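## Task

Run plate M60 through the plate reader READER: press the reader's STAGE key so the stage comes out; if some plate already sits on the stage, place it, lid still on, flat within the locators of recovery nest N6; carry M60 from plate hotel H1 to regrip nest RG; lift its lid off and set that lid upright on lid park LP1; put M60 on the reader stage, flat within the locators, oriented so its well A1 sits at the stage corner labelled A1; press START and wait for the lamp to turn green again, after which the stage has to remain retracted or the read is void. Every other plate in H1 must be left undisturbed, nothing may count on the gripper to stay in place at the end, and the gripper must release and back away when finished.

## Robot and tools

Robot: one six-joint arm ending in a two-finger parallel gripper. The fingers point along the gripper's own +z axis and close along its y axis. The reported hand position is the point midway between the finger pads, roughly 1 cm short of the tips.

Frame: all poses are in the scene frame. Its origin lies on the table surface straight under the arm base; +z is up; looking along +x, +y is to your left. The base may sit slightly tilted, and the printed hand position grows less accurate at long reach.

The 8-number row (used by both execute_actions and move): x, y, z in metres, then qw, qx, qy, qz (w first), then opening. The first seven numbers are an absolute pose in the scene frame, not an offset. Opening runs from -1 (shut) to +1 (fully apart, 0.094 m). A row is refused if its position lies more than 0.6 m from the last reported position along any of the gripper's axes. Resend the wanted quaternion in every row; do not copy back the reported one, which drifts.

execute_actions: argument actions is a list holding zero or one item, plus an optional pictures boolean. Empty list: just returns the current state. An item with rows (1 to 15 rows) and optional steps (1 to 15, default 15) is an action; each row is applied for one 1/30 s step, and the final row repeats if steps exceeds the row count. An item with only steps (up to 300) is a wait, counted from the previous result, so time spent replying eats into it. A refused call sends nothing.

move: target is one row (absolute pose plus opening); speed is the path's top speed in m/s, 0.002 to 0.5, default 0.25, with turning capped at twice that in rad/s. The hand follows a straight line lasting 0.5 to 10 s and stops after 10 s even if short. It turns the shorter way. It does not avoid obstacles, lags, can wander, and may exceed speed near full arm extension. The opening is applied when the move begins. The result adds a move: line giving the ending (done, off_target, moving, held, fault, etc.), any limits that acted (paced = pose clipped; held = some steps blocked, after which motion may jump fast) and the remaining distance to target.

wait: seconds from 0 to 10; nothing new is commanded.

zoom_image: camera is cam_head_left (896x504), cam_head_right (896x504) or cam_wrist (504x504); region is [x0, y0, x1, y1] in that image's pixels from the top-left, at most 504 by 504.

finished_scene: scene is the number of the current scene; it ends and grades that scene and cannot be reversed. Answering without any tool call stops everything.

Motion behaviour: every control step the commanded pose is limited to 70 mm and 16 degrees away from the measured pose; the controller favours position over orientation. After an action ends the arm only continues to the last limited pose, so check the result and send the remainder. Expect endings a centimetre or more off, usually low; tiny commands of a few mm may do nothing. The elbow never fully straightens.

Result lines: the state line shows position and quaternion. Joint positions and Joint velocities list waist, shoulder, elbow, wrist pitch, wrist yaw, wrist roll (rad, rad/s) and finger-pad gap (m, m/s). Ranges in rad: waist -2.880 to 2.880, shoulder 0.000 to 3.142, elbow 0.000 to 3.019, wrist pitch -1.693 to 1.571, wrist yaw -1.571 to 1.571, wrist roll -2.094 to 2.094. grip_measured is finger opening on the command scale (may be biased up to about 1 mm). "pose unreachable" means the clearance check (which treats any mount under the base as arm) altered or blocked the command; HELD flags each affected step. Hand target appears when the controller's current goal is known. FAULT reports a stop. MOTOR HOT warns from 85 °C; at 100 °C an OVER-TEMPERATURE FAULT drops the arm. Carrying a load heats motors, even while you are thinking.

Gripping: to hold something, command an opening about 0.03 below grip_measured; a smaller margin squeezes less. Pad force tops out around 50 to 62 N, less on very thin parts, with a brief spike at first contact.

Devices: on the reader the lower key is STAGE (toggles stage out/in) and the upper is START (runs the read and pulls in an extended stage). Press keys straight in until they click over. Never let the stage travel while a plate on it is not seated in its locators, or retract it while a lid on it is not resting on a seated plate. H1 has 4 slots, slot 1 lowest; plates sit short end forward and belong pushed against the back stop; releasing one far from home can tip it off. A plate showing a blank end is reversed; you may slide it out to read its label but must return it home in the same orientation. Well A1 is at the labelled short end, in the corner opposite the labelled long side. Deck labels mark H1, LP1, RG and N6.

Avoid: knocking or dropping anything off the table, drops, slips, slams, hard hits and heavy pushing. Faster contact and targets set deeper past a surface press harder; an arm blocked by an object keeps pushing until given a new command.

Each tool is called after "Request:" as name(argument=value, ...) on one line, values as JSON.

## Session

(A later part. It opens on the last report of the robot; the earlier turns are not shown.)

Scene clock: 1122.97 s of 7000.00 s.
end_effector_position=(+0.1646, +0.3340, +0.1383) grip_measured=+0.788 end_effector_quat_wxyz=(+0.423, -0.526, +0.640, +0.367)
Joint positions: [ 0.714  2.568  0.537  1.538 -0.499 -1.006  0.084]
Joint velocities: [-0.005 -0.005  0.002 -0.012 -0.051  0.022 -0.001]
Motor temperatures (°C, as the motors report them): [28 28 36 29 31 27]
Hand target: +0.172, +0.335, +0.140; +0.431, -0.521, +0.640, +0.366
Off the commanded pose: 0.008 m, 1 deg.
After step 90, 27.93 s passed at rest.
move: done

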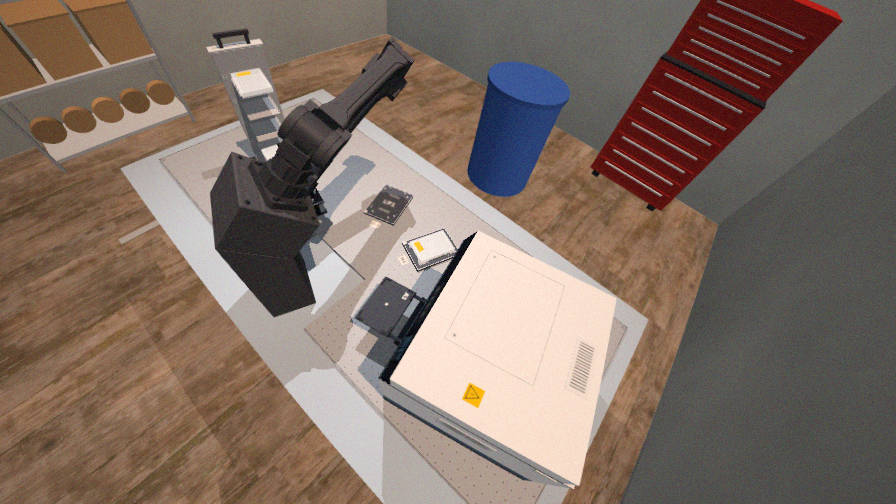

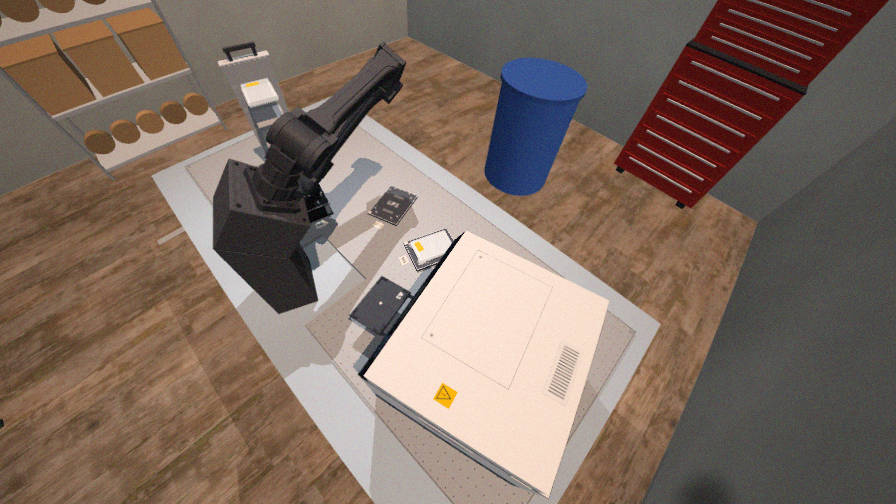

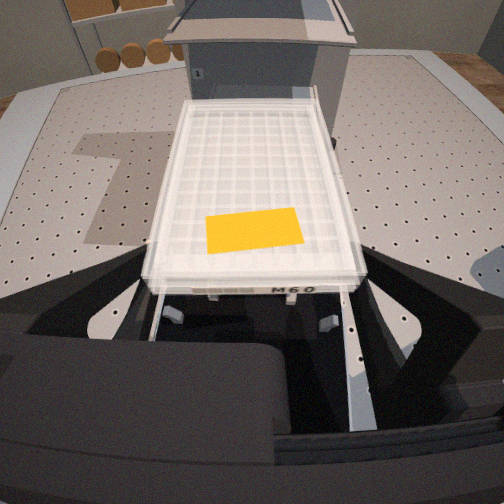

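Request:
move(target=[0.170, 0.345, 0.13, 0.295, -0.582, 0.717, 0.244, 0.778], speed=0.05)

Scene clock: 1136.77 s of 7000.00 s.
end_effector_position=(+0.1728, +0.3496, +0.1334) grip_measured=+0.791 end_effector_quat_wxyz=(+0.307, -0.580, +0.713, +0.247)
Joint positions: [ 0.931  2.379  0.524  1.204  0.021 -0.938  0.084]
Joint velocities: [-0.015  0.005 -0.002 -0.007  0.022  0.007 -0.001]
Motor temperatures (°C, as the motors report them): [28 28 35 29 30 27]
Hand target: +0.170, +0.346, +0.131; +0.296, -0.581, +0.718, +0.243
Off the commanded pose: 0.006 m, 2 deg.
After step 90, 6.53 s passed at rest.
move: done

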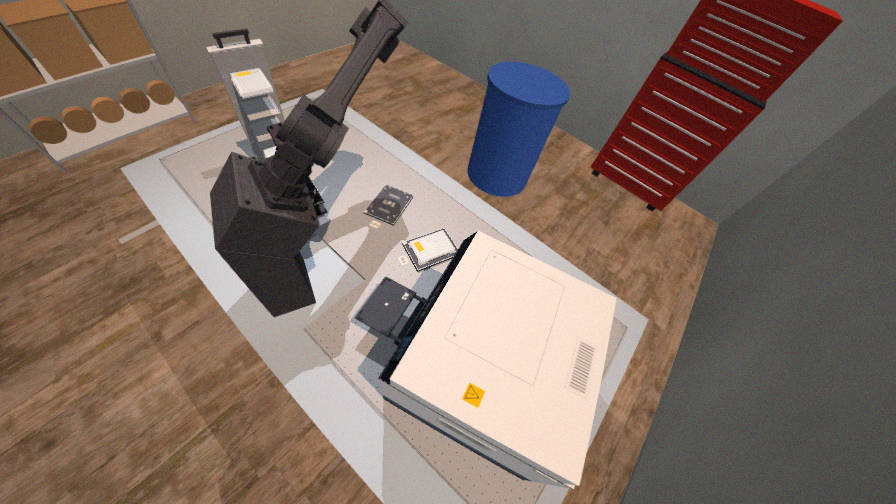

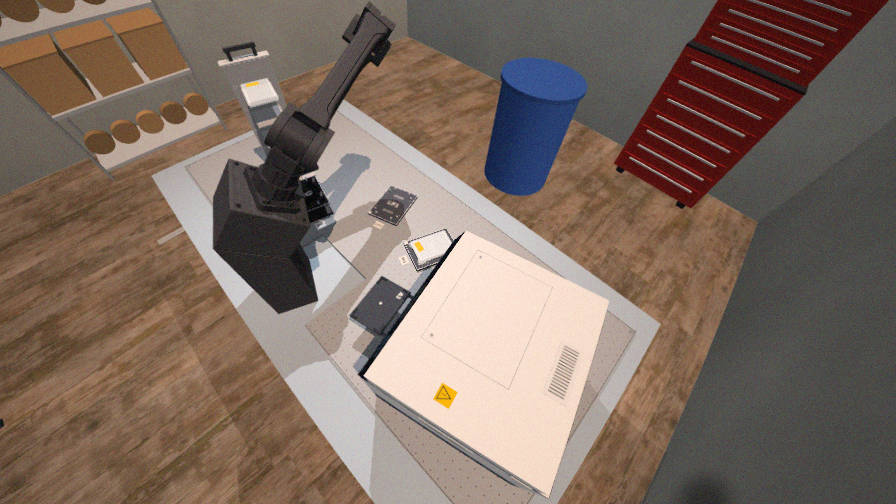

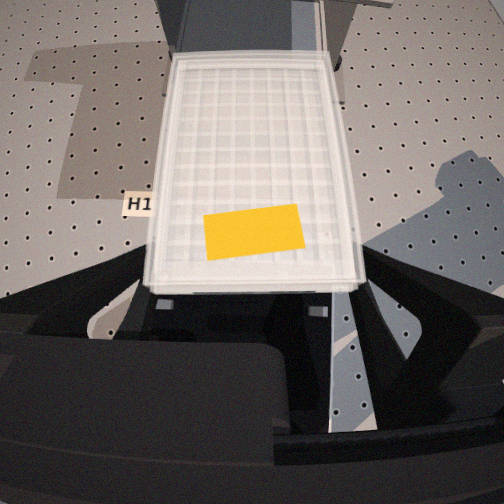

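Request:
move(target=[0.172, 0.35, 0.124, 0.166, -0.616, 0.757, 0.139, 0.778], speed=0.05)

Scene clock: 1144.97 s of 7000.00 s.
end_effector_position=(+0.1731, +0.3502, +0.1270) grip_measured=+0.791 end_effector_quat_wxyz=(+0.174, -0.618, +0.754, +0.141)
Joint positions: [ 1.066  2.229  0.603  0.714  0.389 -0.794  0.084]
Joint velocities: [-0.015  0.005 -0.017 -0.012 -0.066  0.037  0.001]
Motor temperatures (°C, as the motors report them): [28 28 34 29 30 27]
Hand target: +0.172, +0.351, +0.125; +0.167, -0.615, +0.758, +0.138
Off the commanded pose: 0.003 m, 1 deg.
After step 90, 1.23 s passed at rest.
move: done

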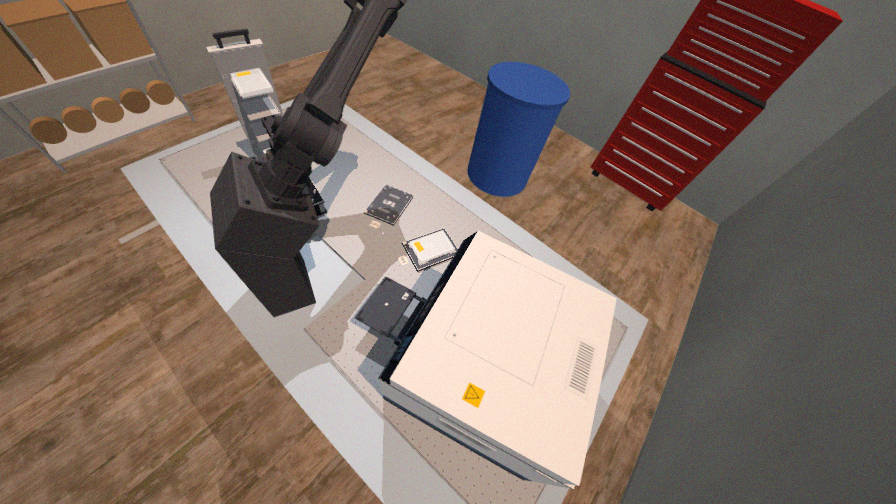

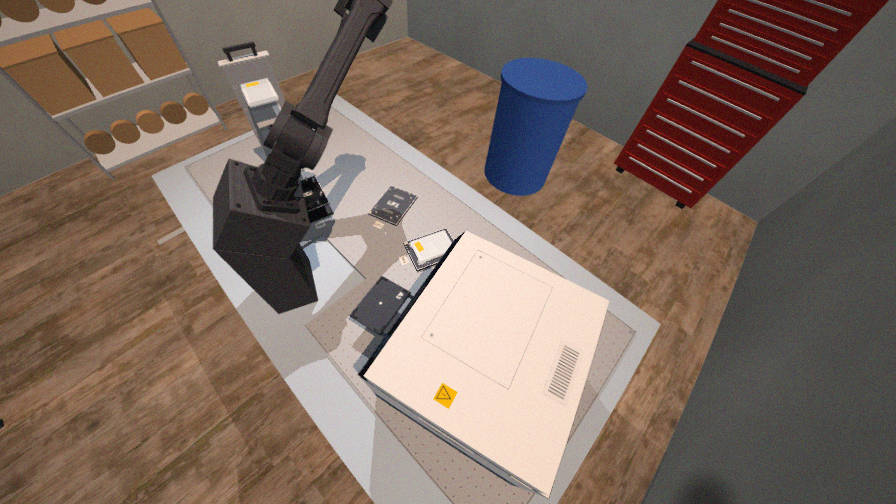

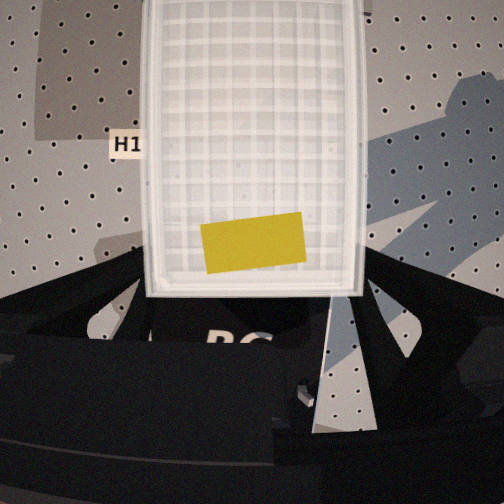

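Request:
move(target=[0.158, 0.285, 0.14, 0.166, -0.616, 0.757, 0.139, 0.76], speed=0.04)

Scene clock: 1153.87 s of 7000.00 s.
end_effector_position=(+0.1542, +0.2920, +0.1365) grip_measured=+0.787 end_effector_quat_wxyz=(+0.163, -0.617, +0.757, +0.141)
Joint positions: [ 1.011  2.207  0.449  0.84   0.359 -0.825  0.084]
Joint velocities: [-0.005  0.005 -0.002 -0.007 -0.037  0.022  0.   ]
Motor temperatures (°C, as the motors report them): [28 29 33 29 30 27]
Hand target: +0.157, +0.285, +0.139; +0.166, -0.616, +0.757, +0.139
Off the commanded pose: 0.009 m, 0 deg.
After step 90, 3.90 s passed at rest.
move: done

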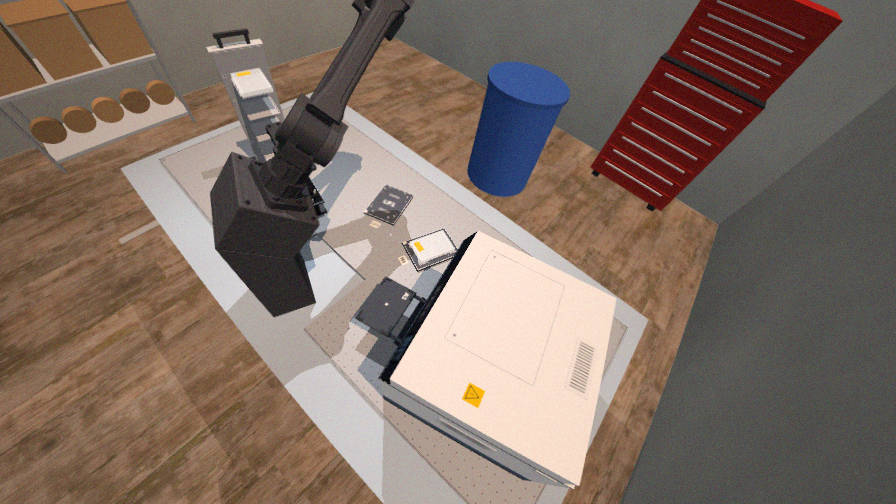

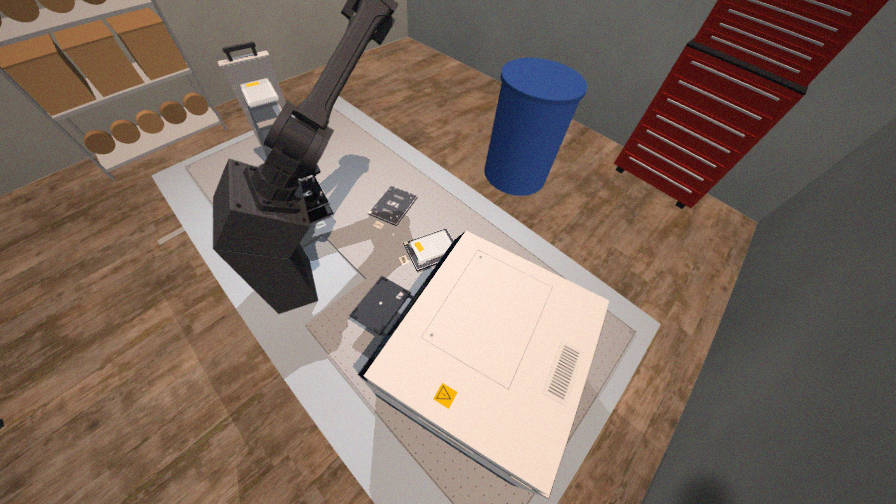

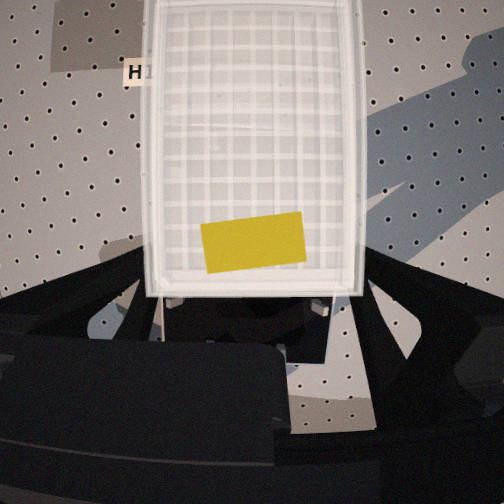

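Request:
move(target=[0.142, 0.243, 0.11, 0.166, -0.616, 0.757, 0.139, 0.76], speed=0.04)

Scene clock: 1174.77 s of 7000.00 s.
end_effector_position=(+0.1518, +0.2551, +0.1058) grip_measured=+0.787 end_effector_quat_wxyz=(+0.176, -0.609, +0.761, +0.138)
Joint positions: [ 0.856  2.336  0.418  1.072  0.263 -0.947  0.084]
Joint velocities: [ 0.005 -0.005  0.007  0.012  0.066 -0.11  -0.   ]
Motor temperatures (°C, as the motors report them): [28 29 33 29 30 27]
Hand target: +0.142, +0.243, +0.109; +0.166, -0.616, +0.757, +0.138
Off the commanded pose: 0.016 m, 2 deg.
After step 90, 16.17 s passed at rest.
move: off_target

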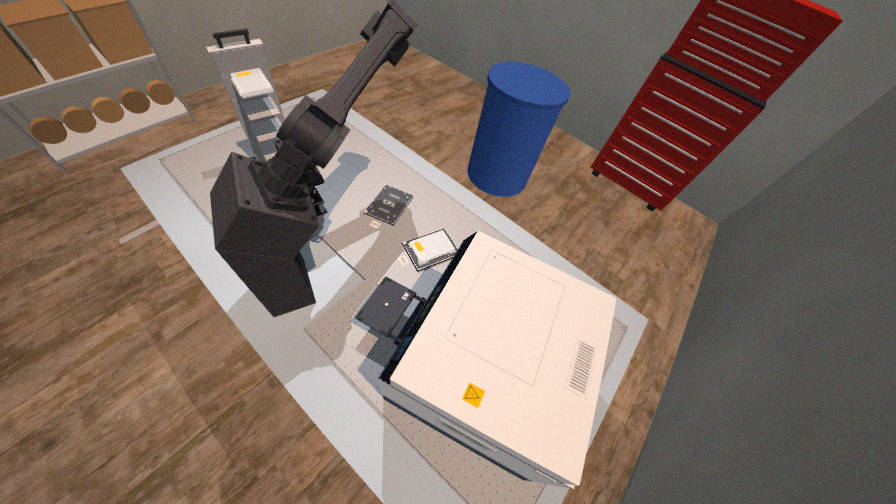

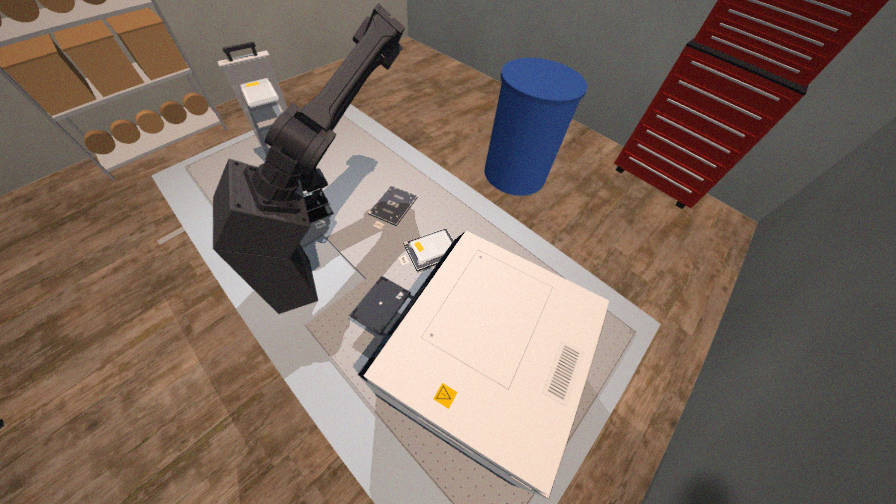

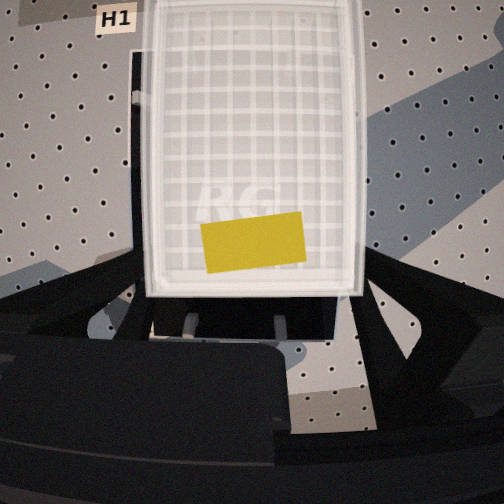

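Request:
move(target=[0.130, 0.228, 0.10, 0.166, -0.616, 0.757, 0.139, 0.76], speed=0.03)

Scene clock: 1187.40 s of 7000.00 s.
end_effector_position=(+0.1423, +0.2440, +0.0965) grip_measured=+0.787 end_effector_quat_wxyz=(+0.182, -0.607, +0.761, +0.139)
Joint positions: [ 0.815  2.412  0.41   1.174  0.23  -0.982  0.084]
Joint velocities: [-0.005  0.005 -0.007  0.007  0.022  0.007  0.   ]
Motor temperatures (°C, as the motors report them): [28 28 34 29 30 27]
Hand target: +0.130, +0.228, +0.100; +0.166, -0.616, +0.757, +0.139
Off the commanded pose: 0.021 m, 2 deg.
After step 90, 8.17 s passed at rest.
move: off_target

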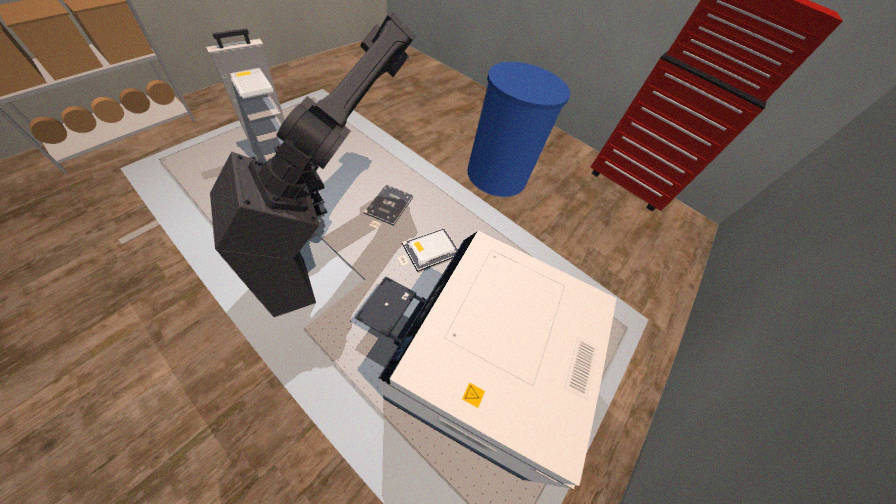

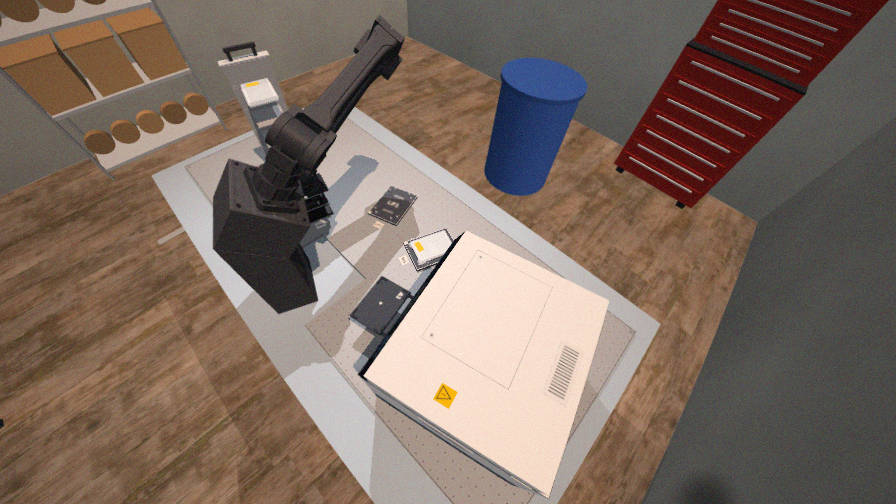

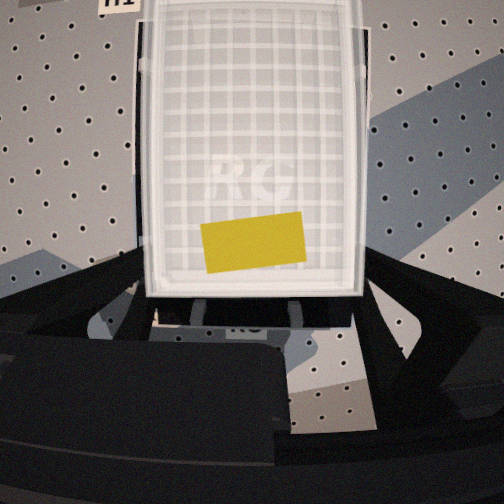

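Request:
move(target=[0.128, 0.226, 0.08, 0.166, -0.616, 0.757, 0.139, 0.76], speed=0.03)

Scene clock: 1200.50 s of 7000.00 s.
end_effector_position=(+0.1373, +0.2404, +0.0888) grip_measured=+0.787 end_effector_quat_wxyz=(+0.188, -0.608, +0.757, +0.149)
Joint positions: [ 0.776  2.455  0.416  1.221  0.18  -1.014  0.084]
Joint velocities: [-0.005 -0.015  0.002 -0.002 -0.037  0.066 -0.   ]
Motor temperatures (°C, as the motors report them): [27 28 35 29 30 27]
Hand target: +0.128, +0.226, +0.080; +0.166, -0.616, +0.757, +0.139
Off the commanded pose: 0.019 m, 3 deg.
After step 90, 8.93 s passed at rest.
move: off_target

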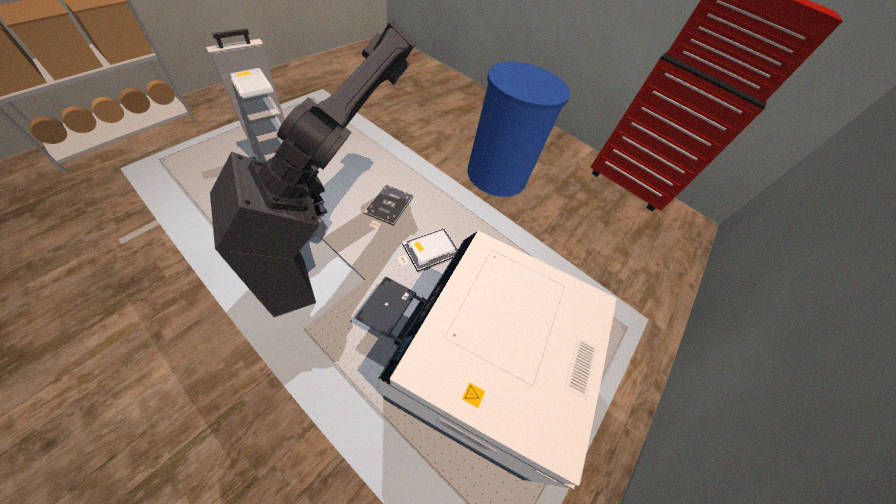

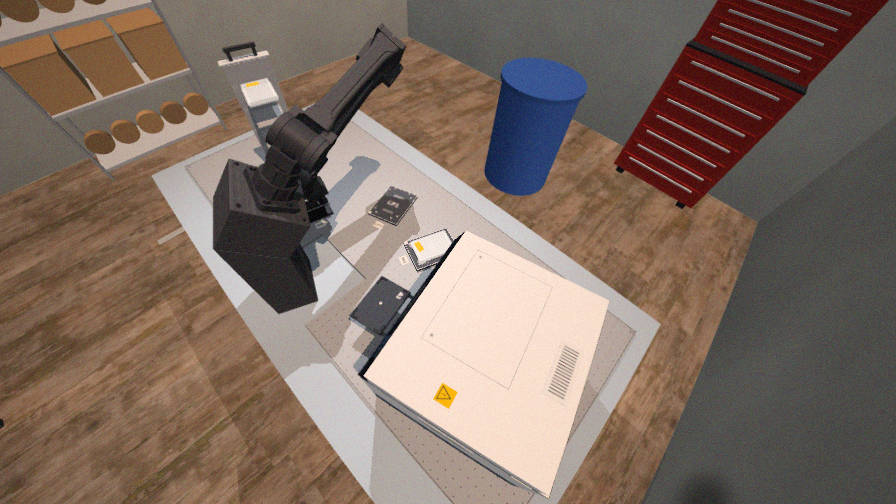

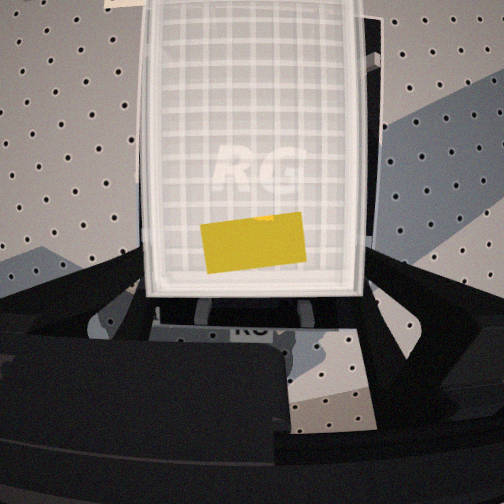

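Request:
move(target=[0.132, 0.232, 0.075, 0.172, -0.583, 0.784, 0.132, 0.76], speed=0.03)

Scene clock: 1216.27 s of 7000.00 s.
end_effector_position=(+0.1381, +0.2393, +0.0859) grip_measured=+0.787 end_effector_quat_wxyz=(+0.191, -0.594, +0.769, +0.142)
Joint positions: [ 0.776  2.479  0.421  1.258  0.196 -0.985  0.084]
Joint velocities: [-0.005 -0.005 -0.007  0.012 -0.051 -0.051 -0.001]
Motor temperatures (°C, as the motors report them): [27 28 34 29 30 27]
Hand target: +0.132, +0.232, +0.075; +0.172, -0.583, +0.783, +0.132
Off the commanded pose: 0.015 m, 3 deg.
After step 90, 11.10 s passed at rest.
move: off_target

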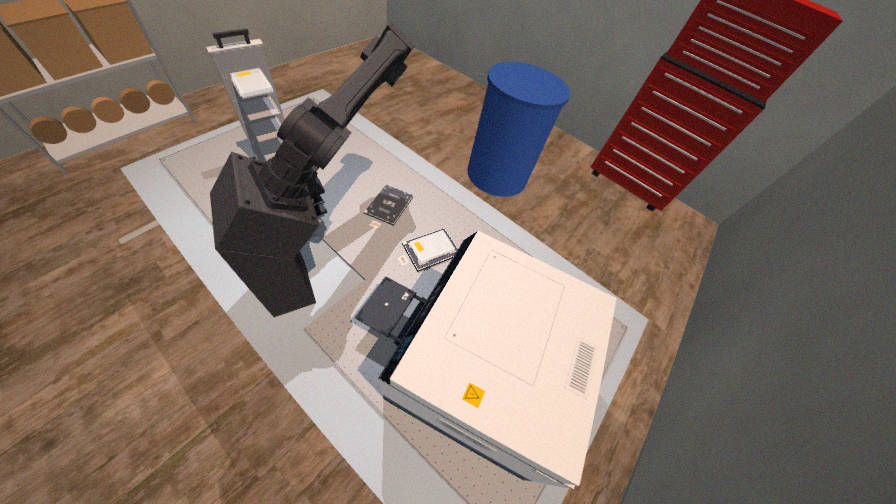

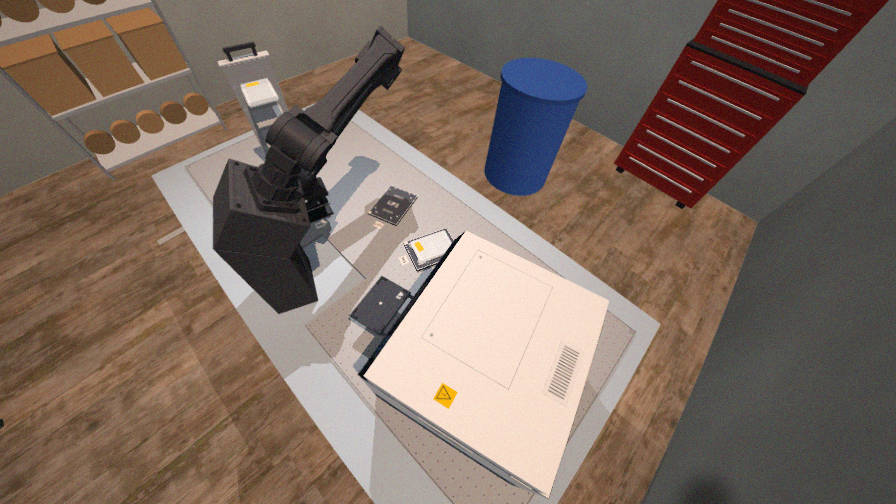

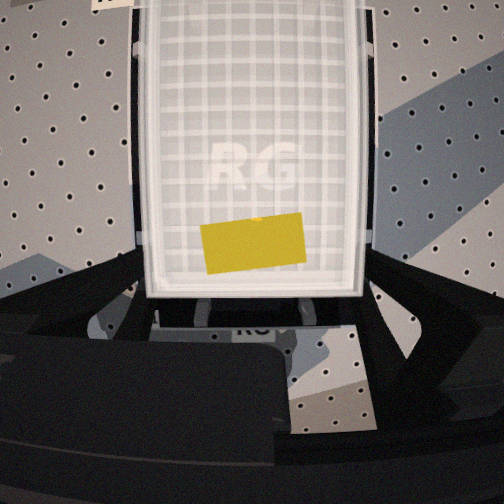

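Request:
move(target=[0.136, 0.236, 0.055, 0.172, -0.583, 0.784, 0.132, 0.76], speed=0.02)

Scene clock: 1233.03 s of 7000.00 s.
end_effector_position=(+0.1393, +0.2410, +0.0844) grip_measured=+0.786 end_effector_quat_wxyz=(+0.194, -0.591, +0.769, +0.147)
Joint positions: [ 0.769  2.481  0.426  1.259  0.18  -0.986  0.084]
Joint velocities: [-0.005 -0.005  0.002 -0.012 -0.022 -0.007 -0.   ]
Motor temperatures (°C, as the motors report them): [27 28 34 29 30 27]
Hand target: +0.136, +0.235, +0.057; +0.172, -0.582, +0.783, +0.132
Off the commanded pose: 0.030 m, 4 deg.
After step 90, 11.97 s passed at rest.
move: off_target

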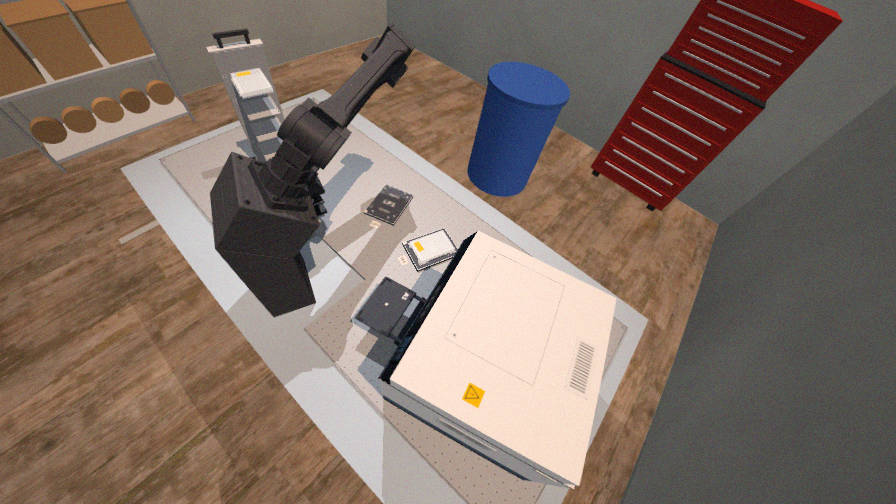

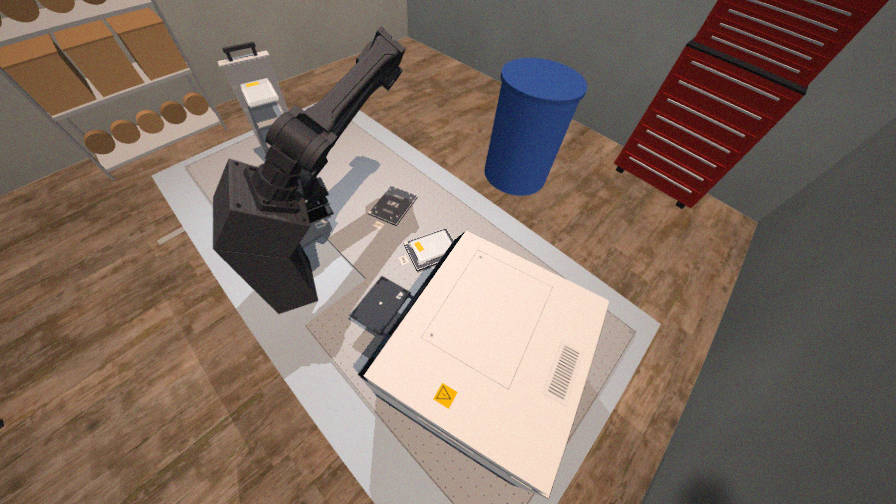

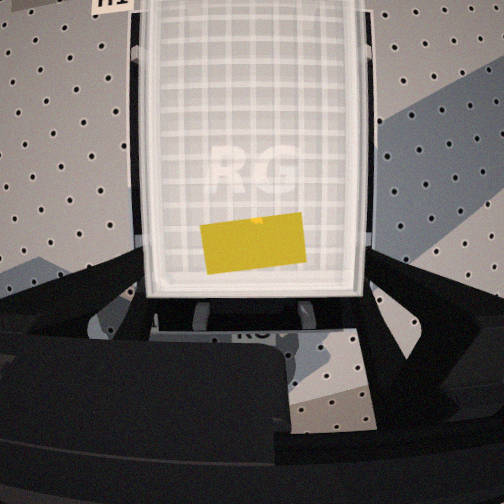

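Request:
zoom_image(camera="cam_wrist", region=[90,200,420,350])

Request:
zoom_image(camera="cam_head_right", region=[260,140,380,260])

Region (90, 200, 420, 350) of cam_wrist's 504x504 image, scaled by 1.527, with more detail than that image has; it fills the top 229 rows of this view, and the rest is white.

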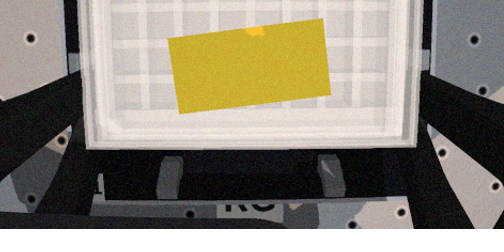

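Region (260, 140, 380, 260) of cam_head_right's 896x504 image, scaled by 4.200, with more detail than that image has.

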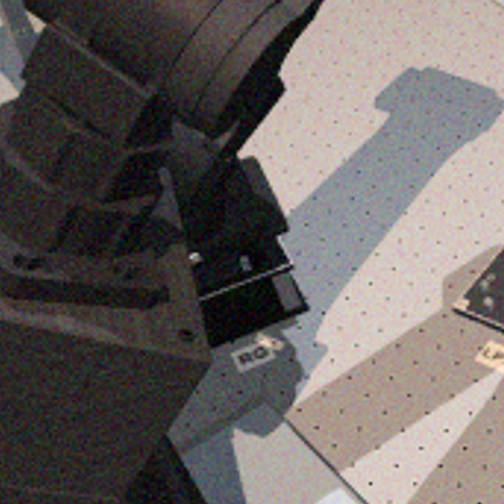

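Request:
execute_actions(actions=[{"rows":[[0.131,0.218,0.088,0.172,-0.583,0.784,0.132,0.76]],"steps":15}])

Scene clock: 1253.10 s of 7000.00 s.
end_effector_position=(+0.1402, +0.2384, +0.0865) grip_measured=+0.786 end_effector_quat_wxyz=(+0.196, -0.590, +0.770, +0.143)
Joint positions: [ 0.769  2.481  0.418  1.273  0.188 -0.986  0.084]
Joint velocities: [-0.005 -0.015  0.007 -0.007 -0.022 -0.007 -0.   ]
Motor temperatures (°C, as the motors report them): [27 27 33 29 30 27]
Hand target: +0.131, +0.219, +0.088; +0.172, -0.583, +0.783, +0.132
Off the commanded pose: 0.022 m, 3 deg.
Steps of this call (steps 1 to 90: nothing new was sent; then 16.57 s passed at rest; steps 91 to 105: all 15 steps of this action). Readings (end_effector_position):
91: (+0.1393, +0.2396, +0.0856)
92: (+0.1395, +0.2389, +0.0863)
94: (+0.1400, +0.2385, +0.0865)
98: (+0.1402, +0.2384, +0.0865)
105: the state above

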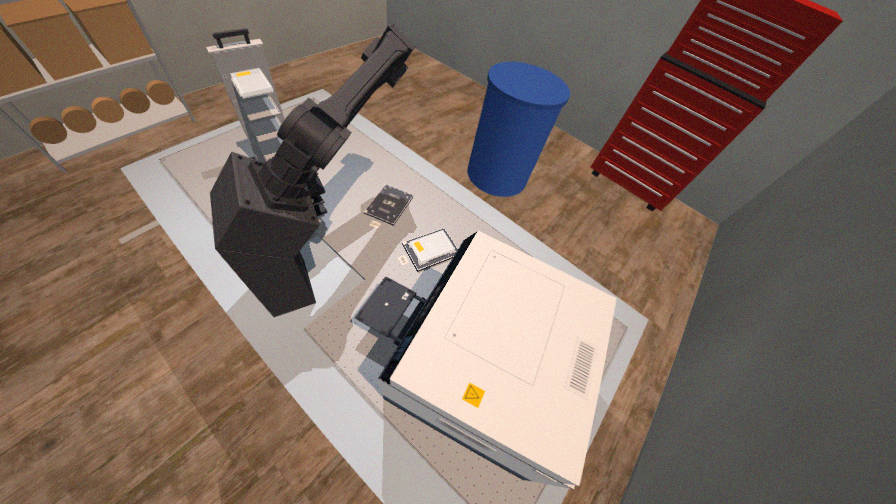

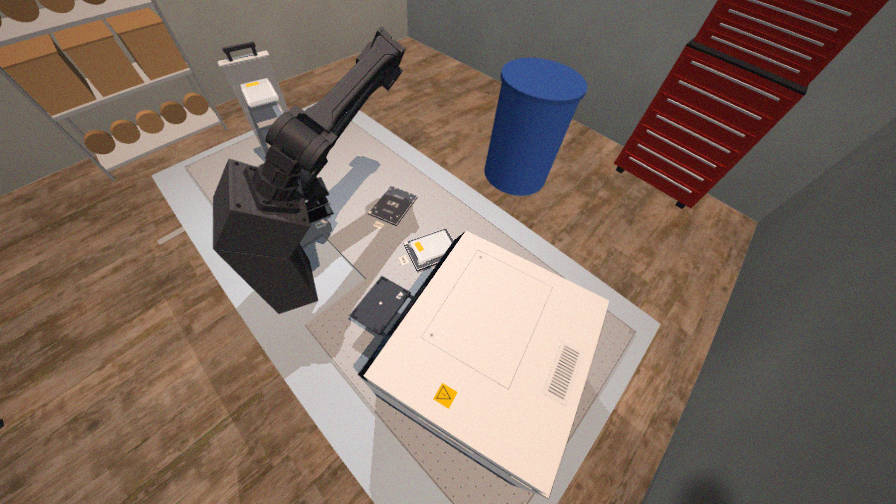

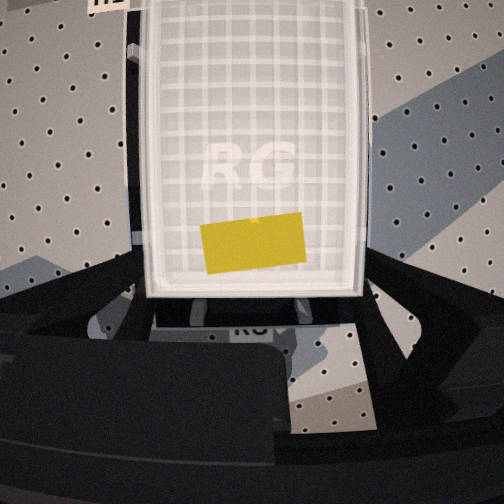

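Request:
move(target=[0.134, 0.232, 0.083, 0.0, -0.598, 0.802, 0.0, 0.775], speed=0.05)

Scene clock: 1270.67 s of 7000.00 s.
end_effector_position=(+0.1393, +0.2396, +0.0865) grip_measured=+0.789 end_effector_quat_wxyz=(+0.014, -0.604, +0.797, +0.005)
Joint positions: [ 0.977  2.272  0.565  0.49   0.644 -0.635  0.084]
Joint velocities: [-0.005 -0.005  0.007 -0.002 -0.095  0.066  0.001]
Motor temperatures (°C, as the motors report them): [27 28 34 29 30 27]
Hand target: +0.135, +0.233, +0.085; +0.001, -0.597, +0.802, -0.001
Off the commanded pose: 0.010 m, 2 deg.
After step 90, 9.43 s passed at rest.
move: done

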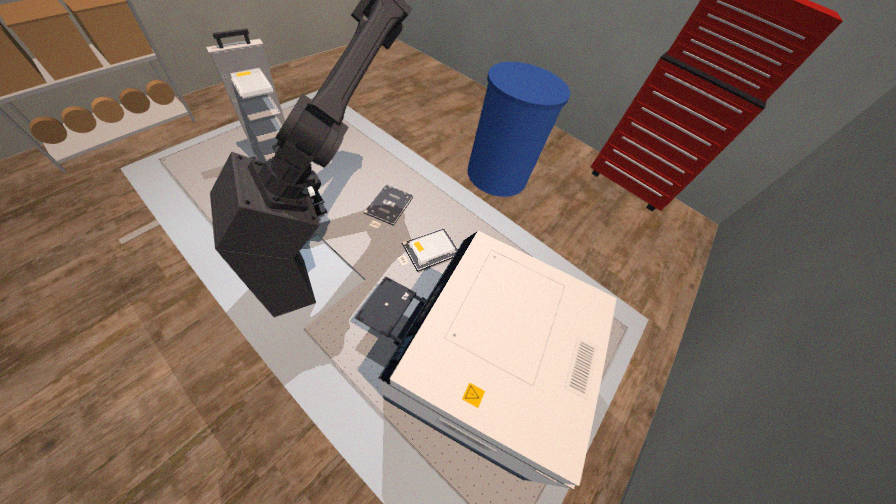

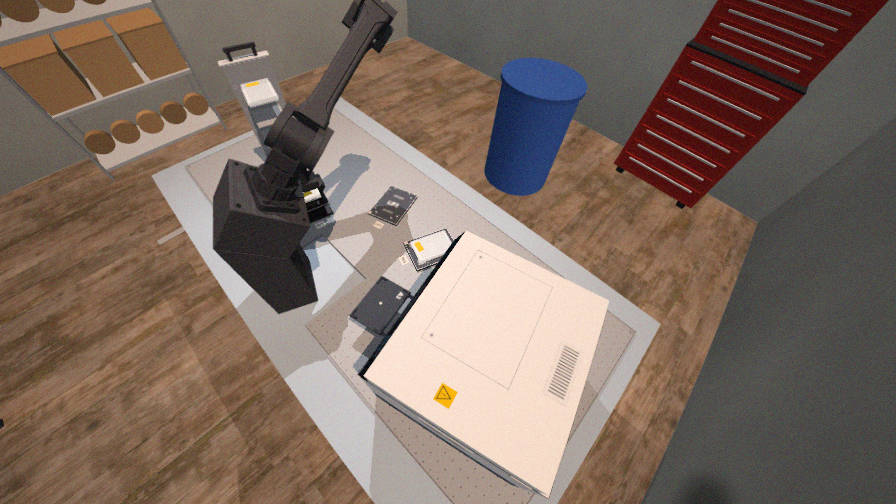

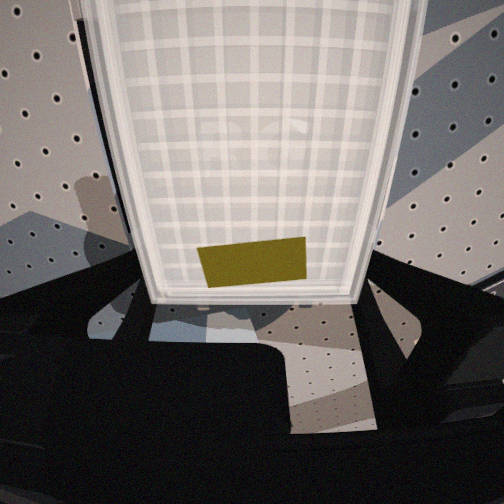

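Request:
move(target=[0.133, 0.224, 0.10, 0.0, -0.598, 0.802, 0.0, 0.76], speed=0.03)

Scene clock: 1282.10 s of 7000.00 s.
end_effector_position=(+0.1406, +0.2324, +0.0943) grip_measured=+0.787 end_effector_quat_wxyz=(+0.009, -0.594, +0.804, +0.000)
Joint positions: [ 0.981  2.241  0.545  0.463  0.655 -0.6    0.084]
Joint velocities: [ 0.015 -0.015 -0.007 -0.007 -0.037  0.007  0.001]
Motor temperatures (°C, as the motors report them): [27 28 33 29 30 27]
Hand target: +0.133, +0.224, +0.100; +0.000, -0.598, +0.802, -0.000
Off the commanded pose: 0.013 m, 1 deg.
After step 90, 7.37 s passed at rest.
move: off_target

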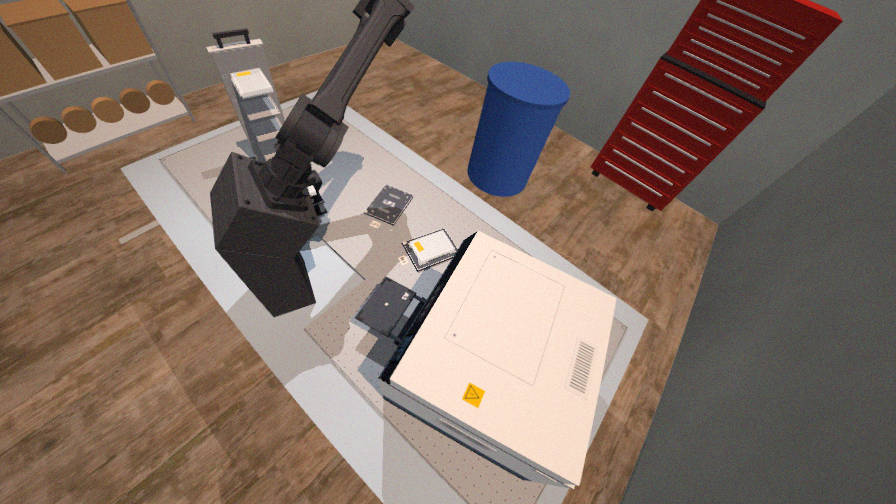

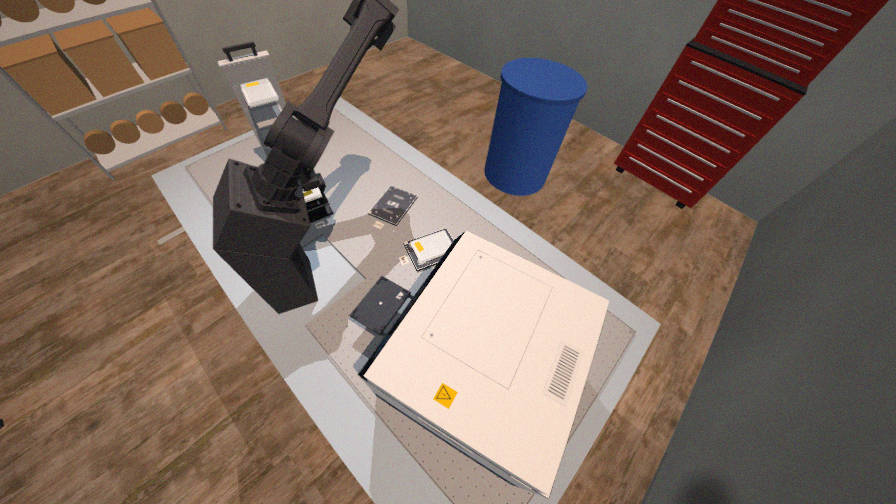

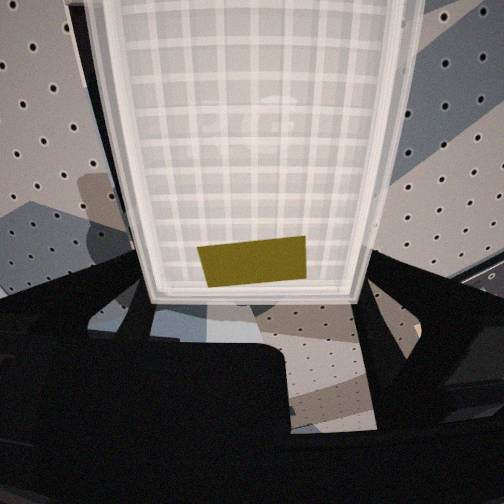

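Request:
move(target=[0.129, 0.228, 0.072, 0.0, -0.598, 0.802, 0.0, 0.76], speed=0.02)

Scene clock: 1289.10 s of 7000.00 s.
end_effector_position=(+0.1375, +0.2347, +0.0805) grip_measured=+0.787 end_effector_quat_wxyz=(+0.015, -0.584, +0.812, -0.001)
Joint positions: [ 0.963  2.297  0.563  0.53   0.651 -0.604  0.084]
Joint velocities: [-0.005 -0.005 -0.007 -0.002 -0.037  0.037 -0.001]
Motor temperatures (°C, as the motors report them): [27 28 33 29 29 27]
Hand target: +0.129, +0.228, +0.072; -0.000, -0.597, +0.802, -0.000
Off the commanded pose: 0.014 m, 3 deg.
After step 90, 2.50 s passed at rest.
move: off_target

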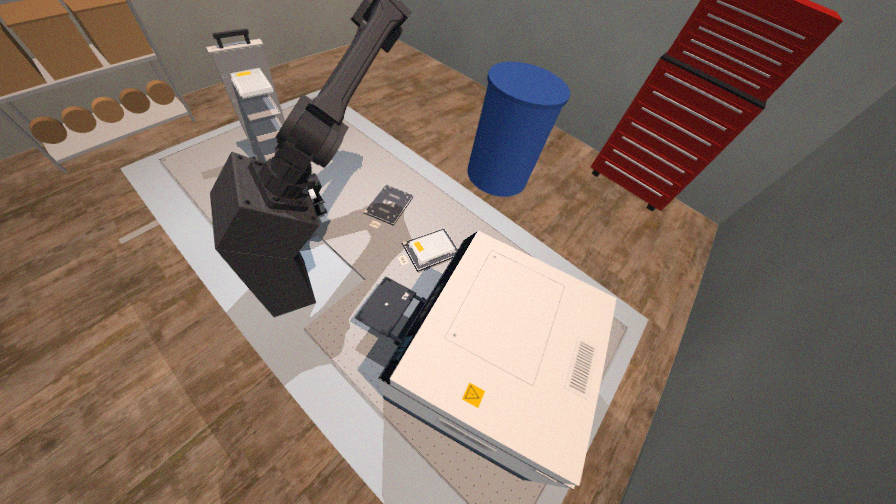

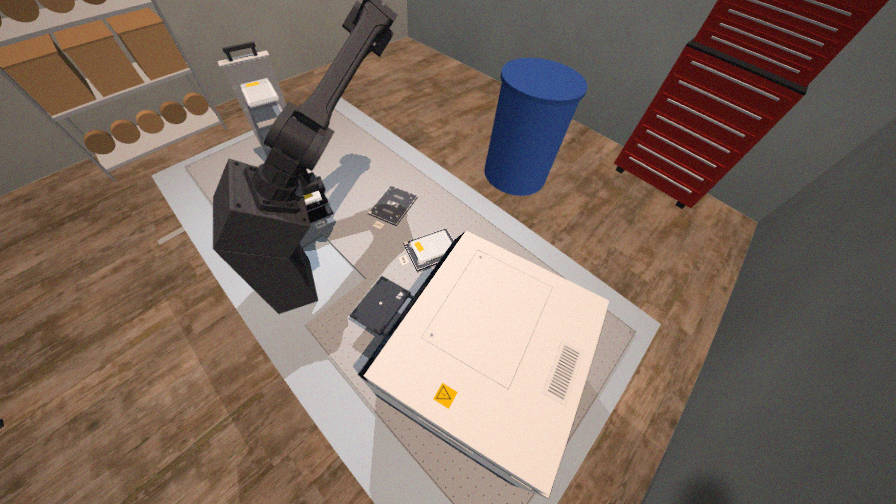

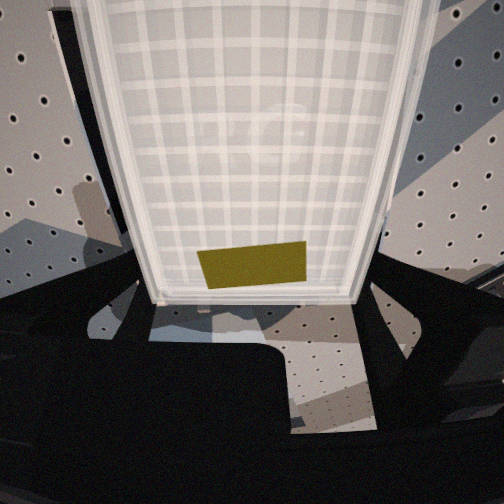

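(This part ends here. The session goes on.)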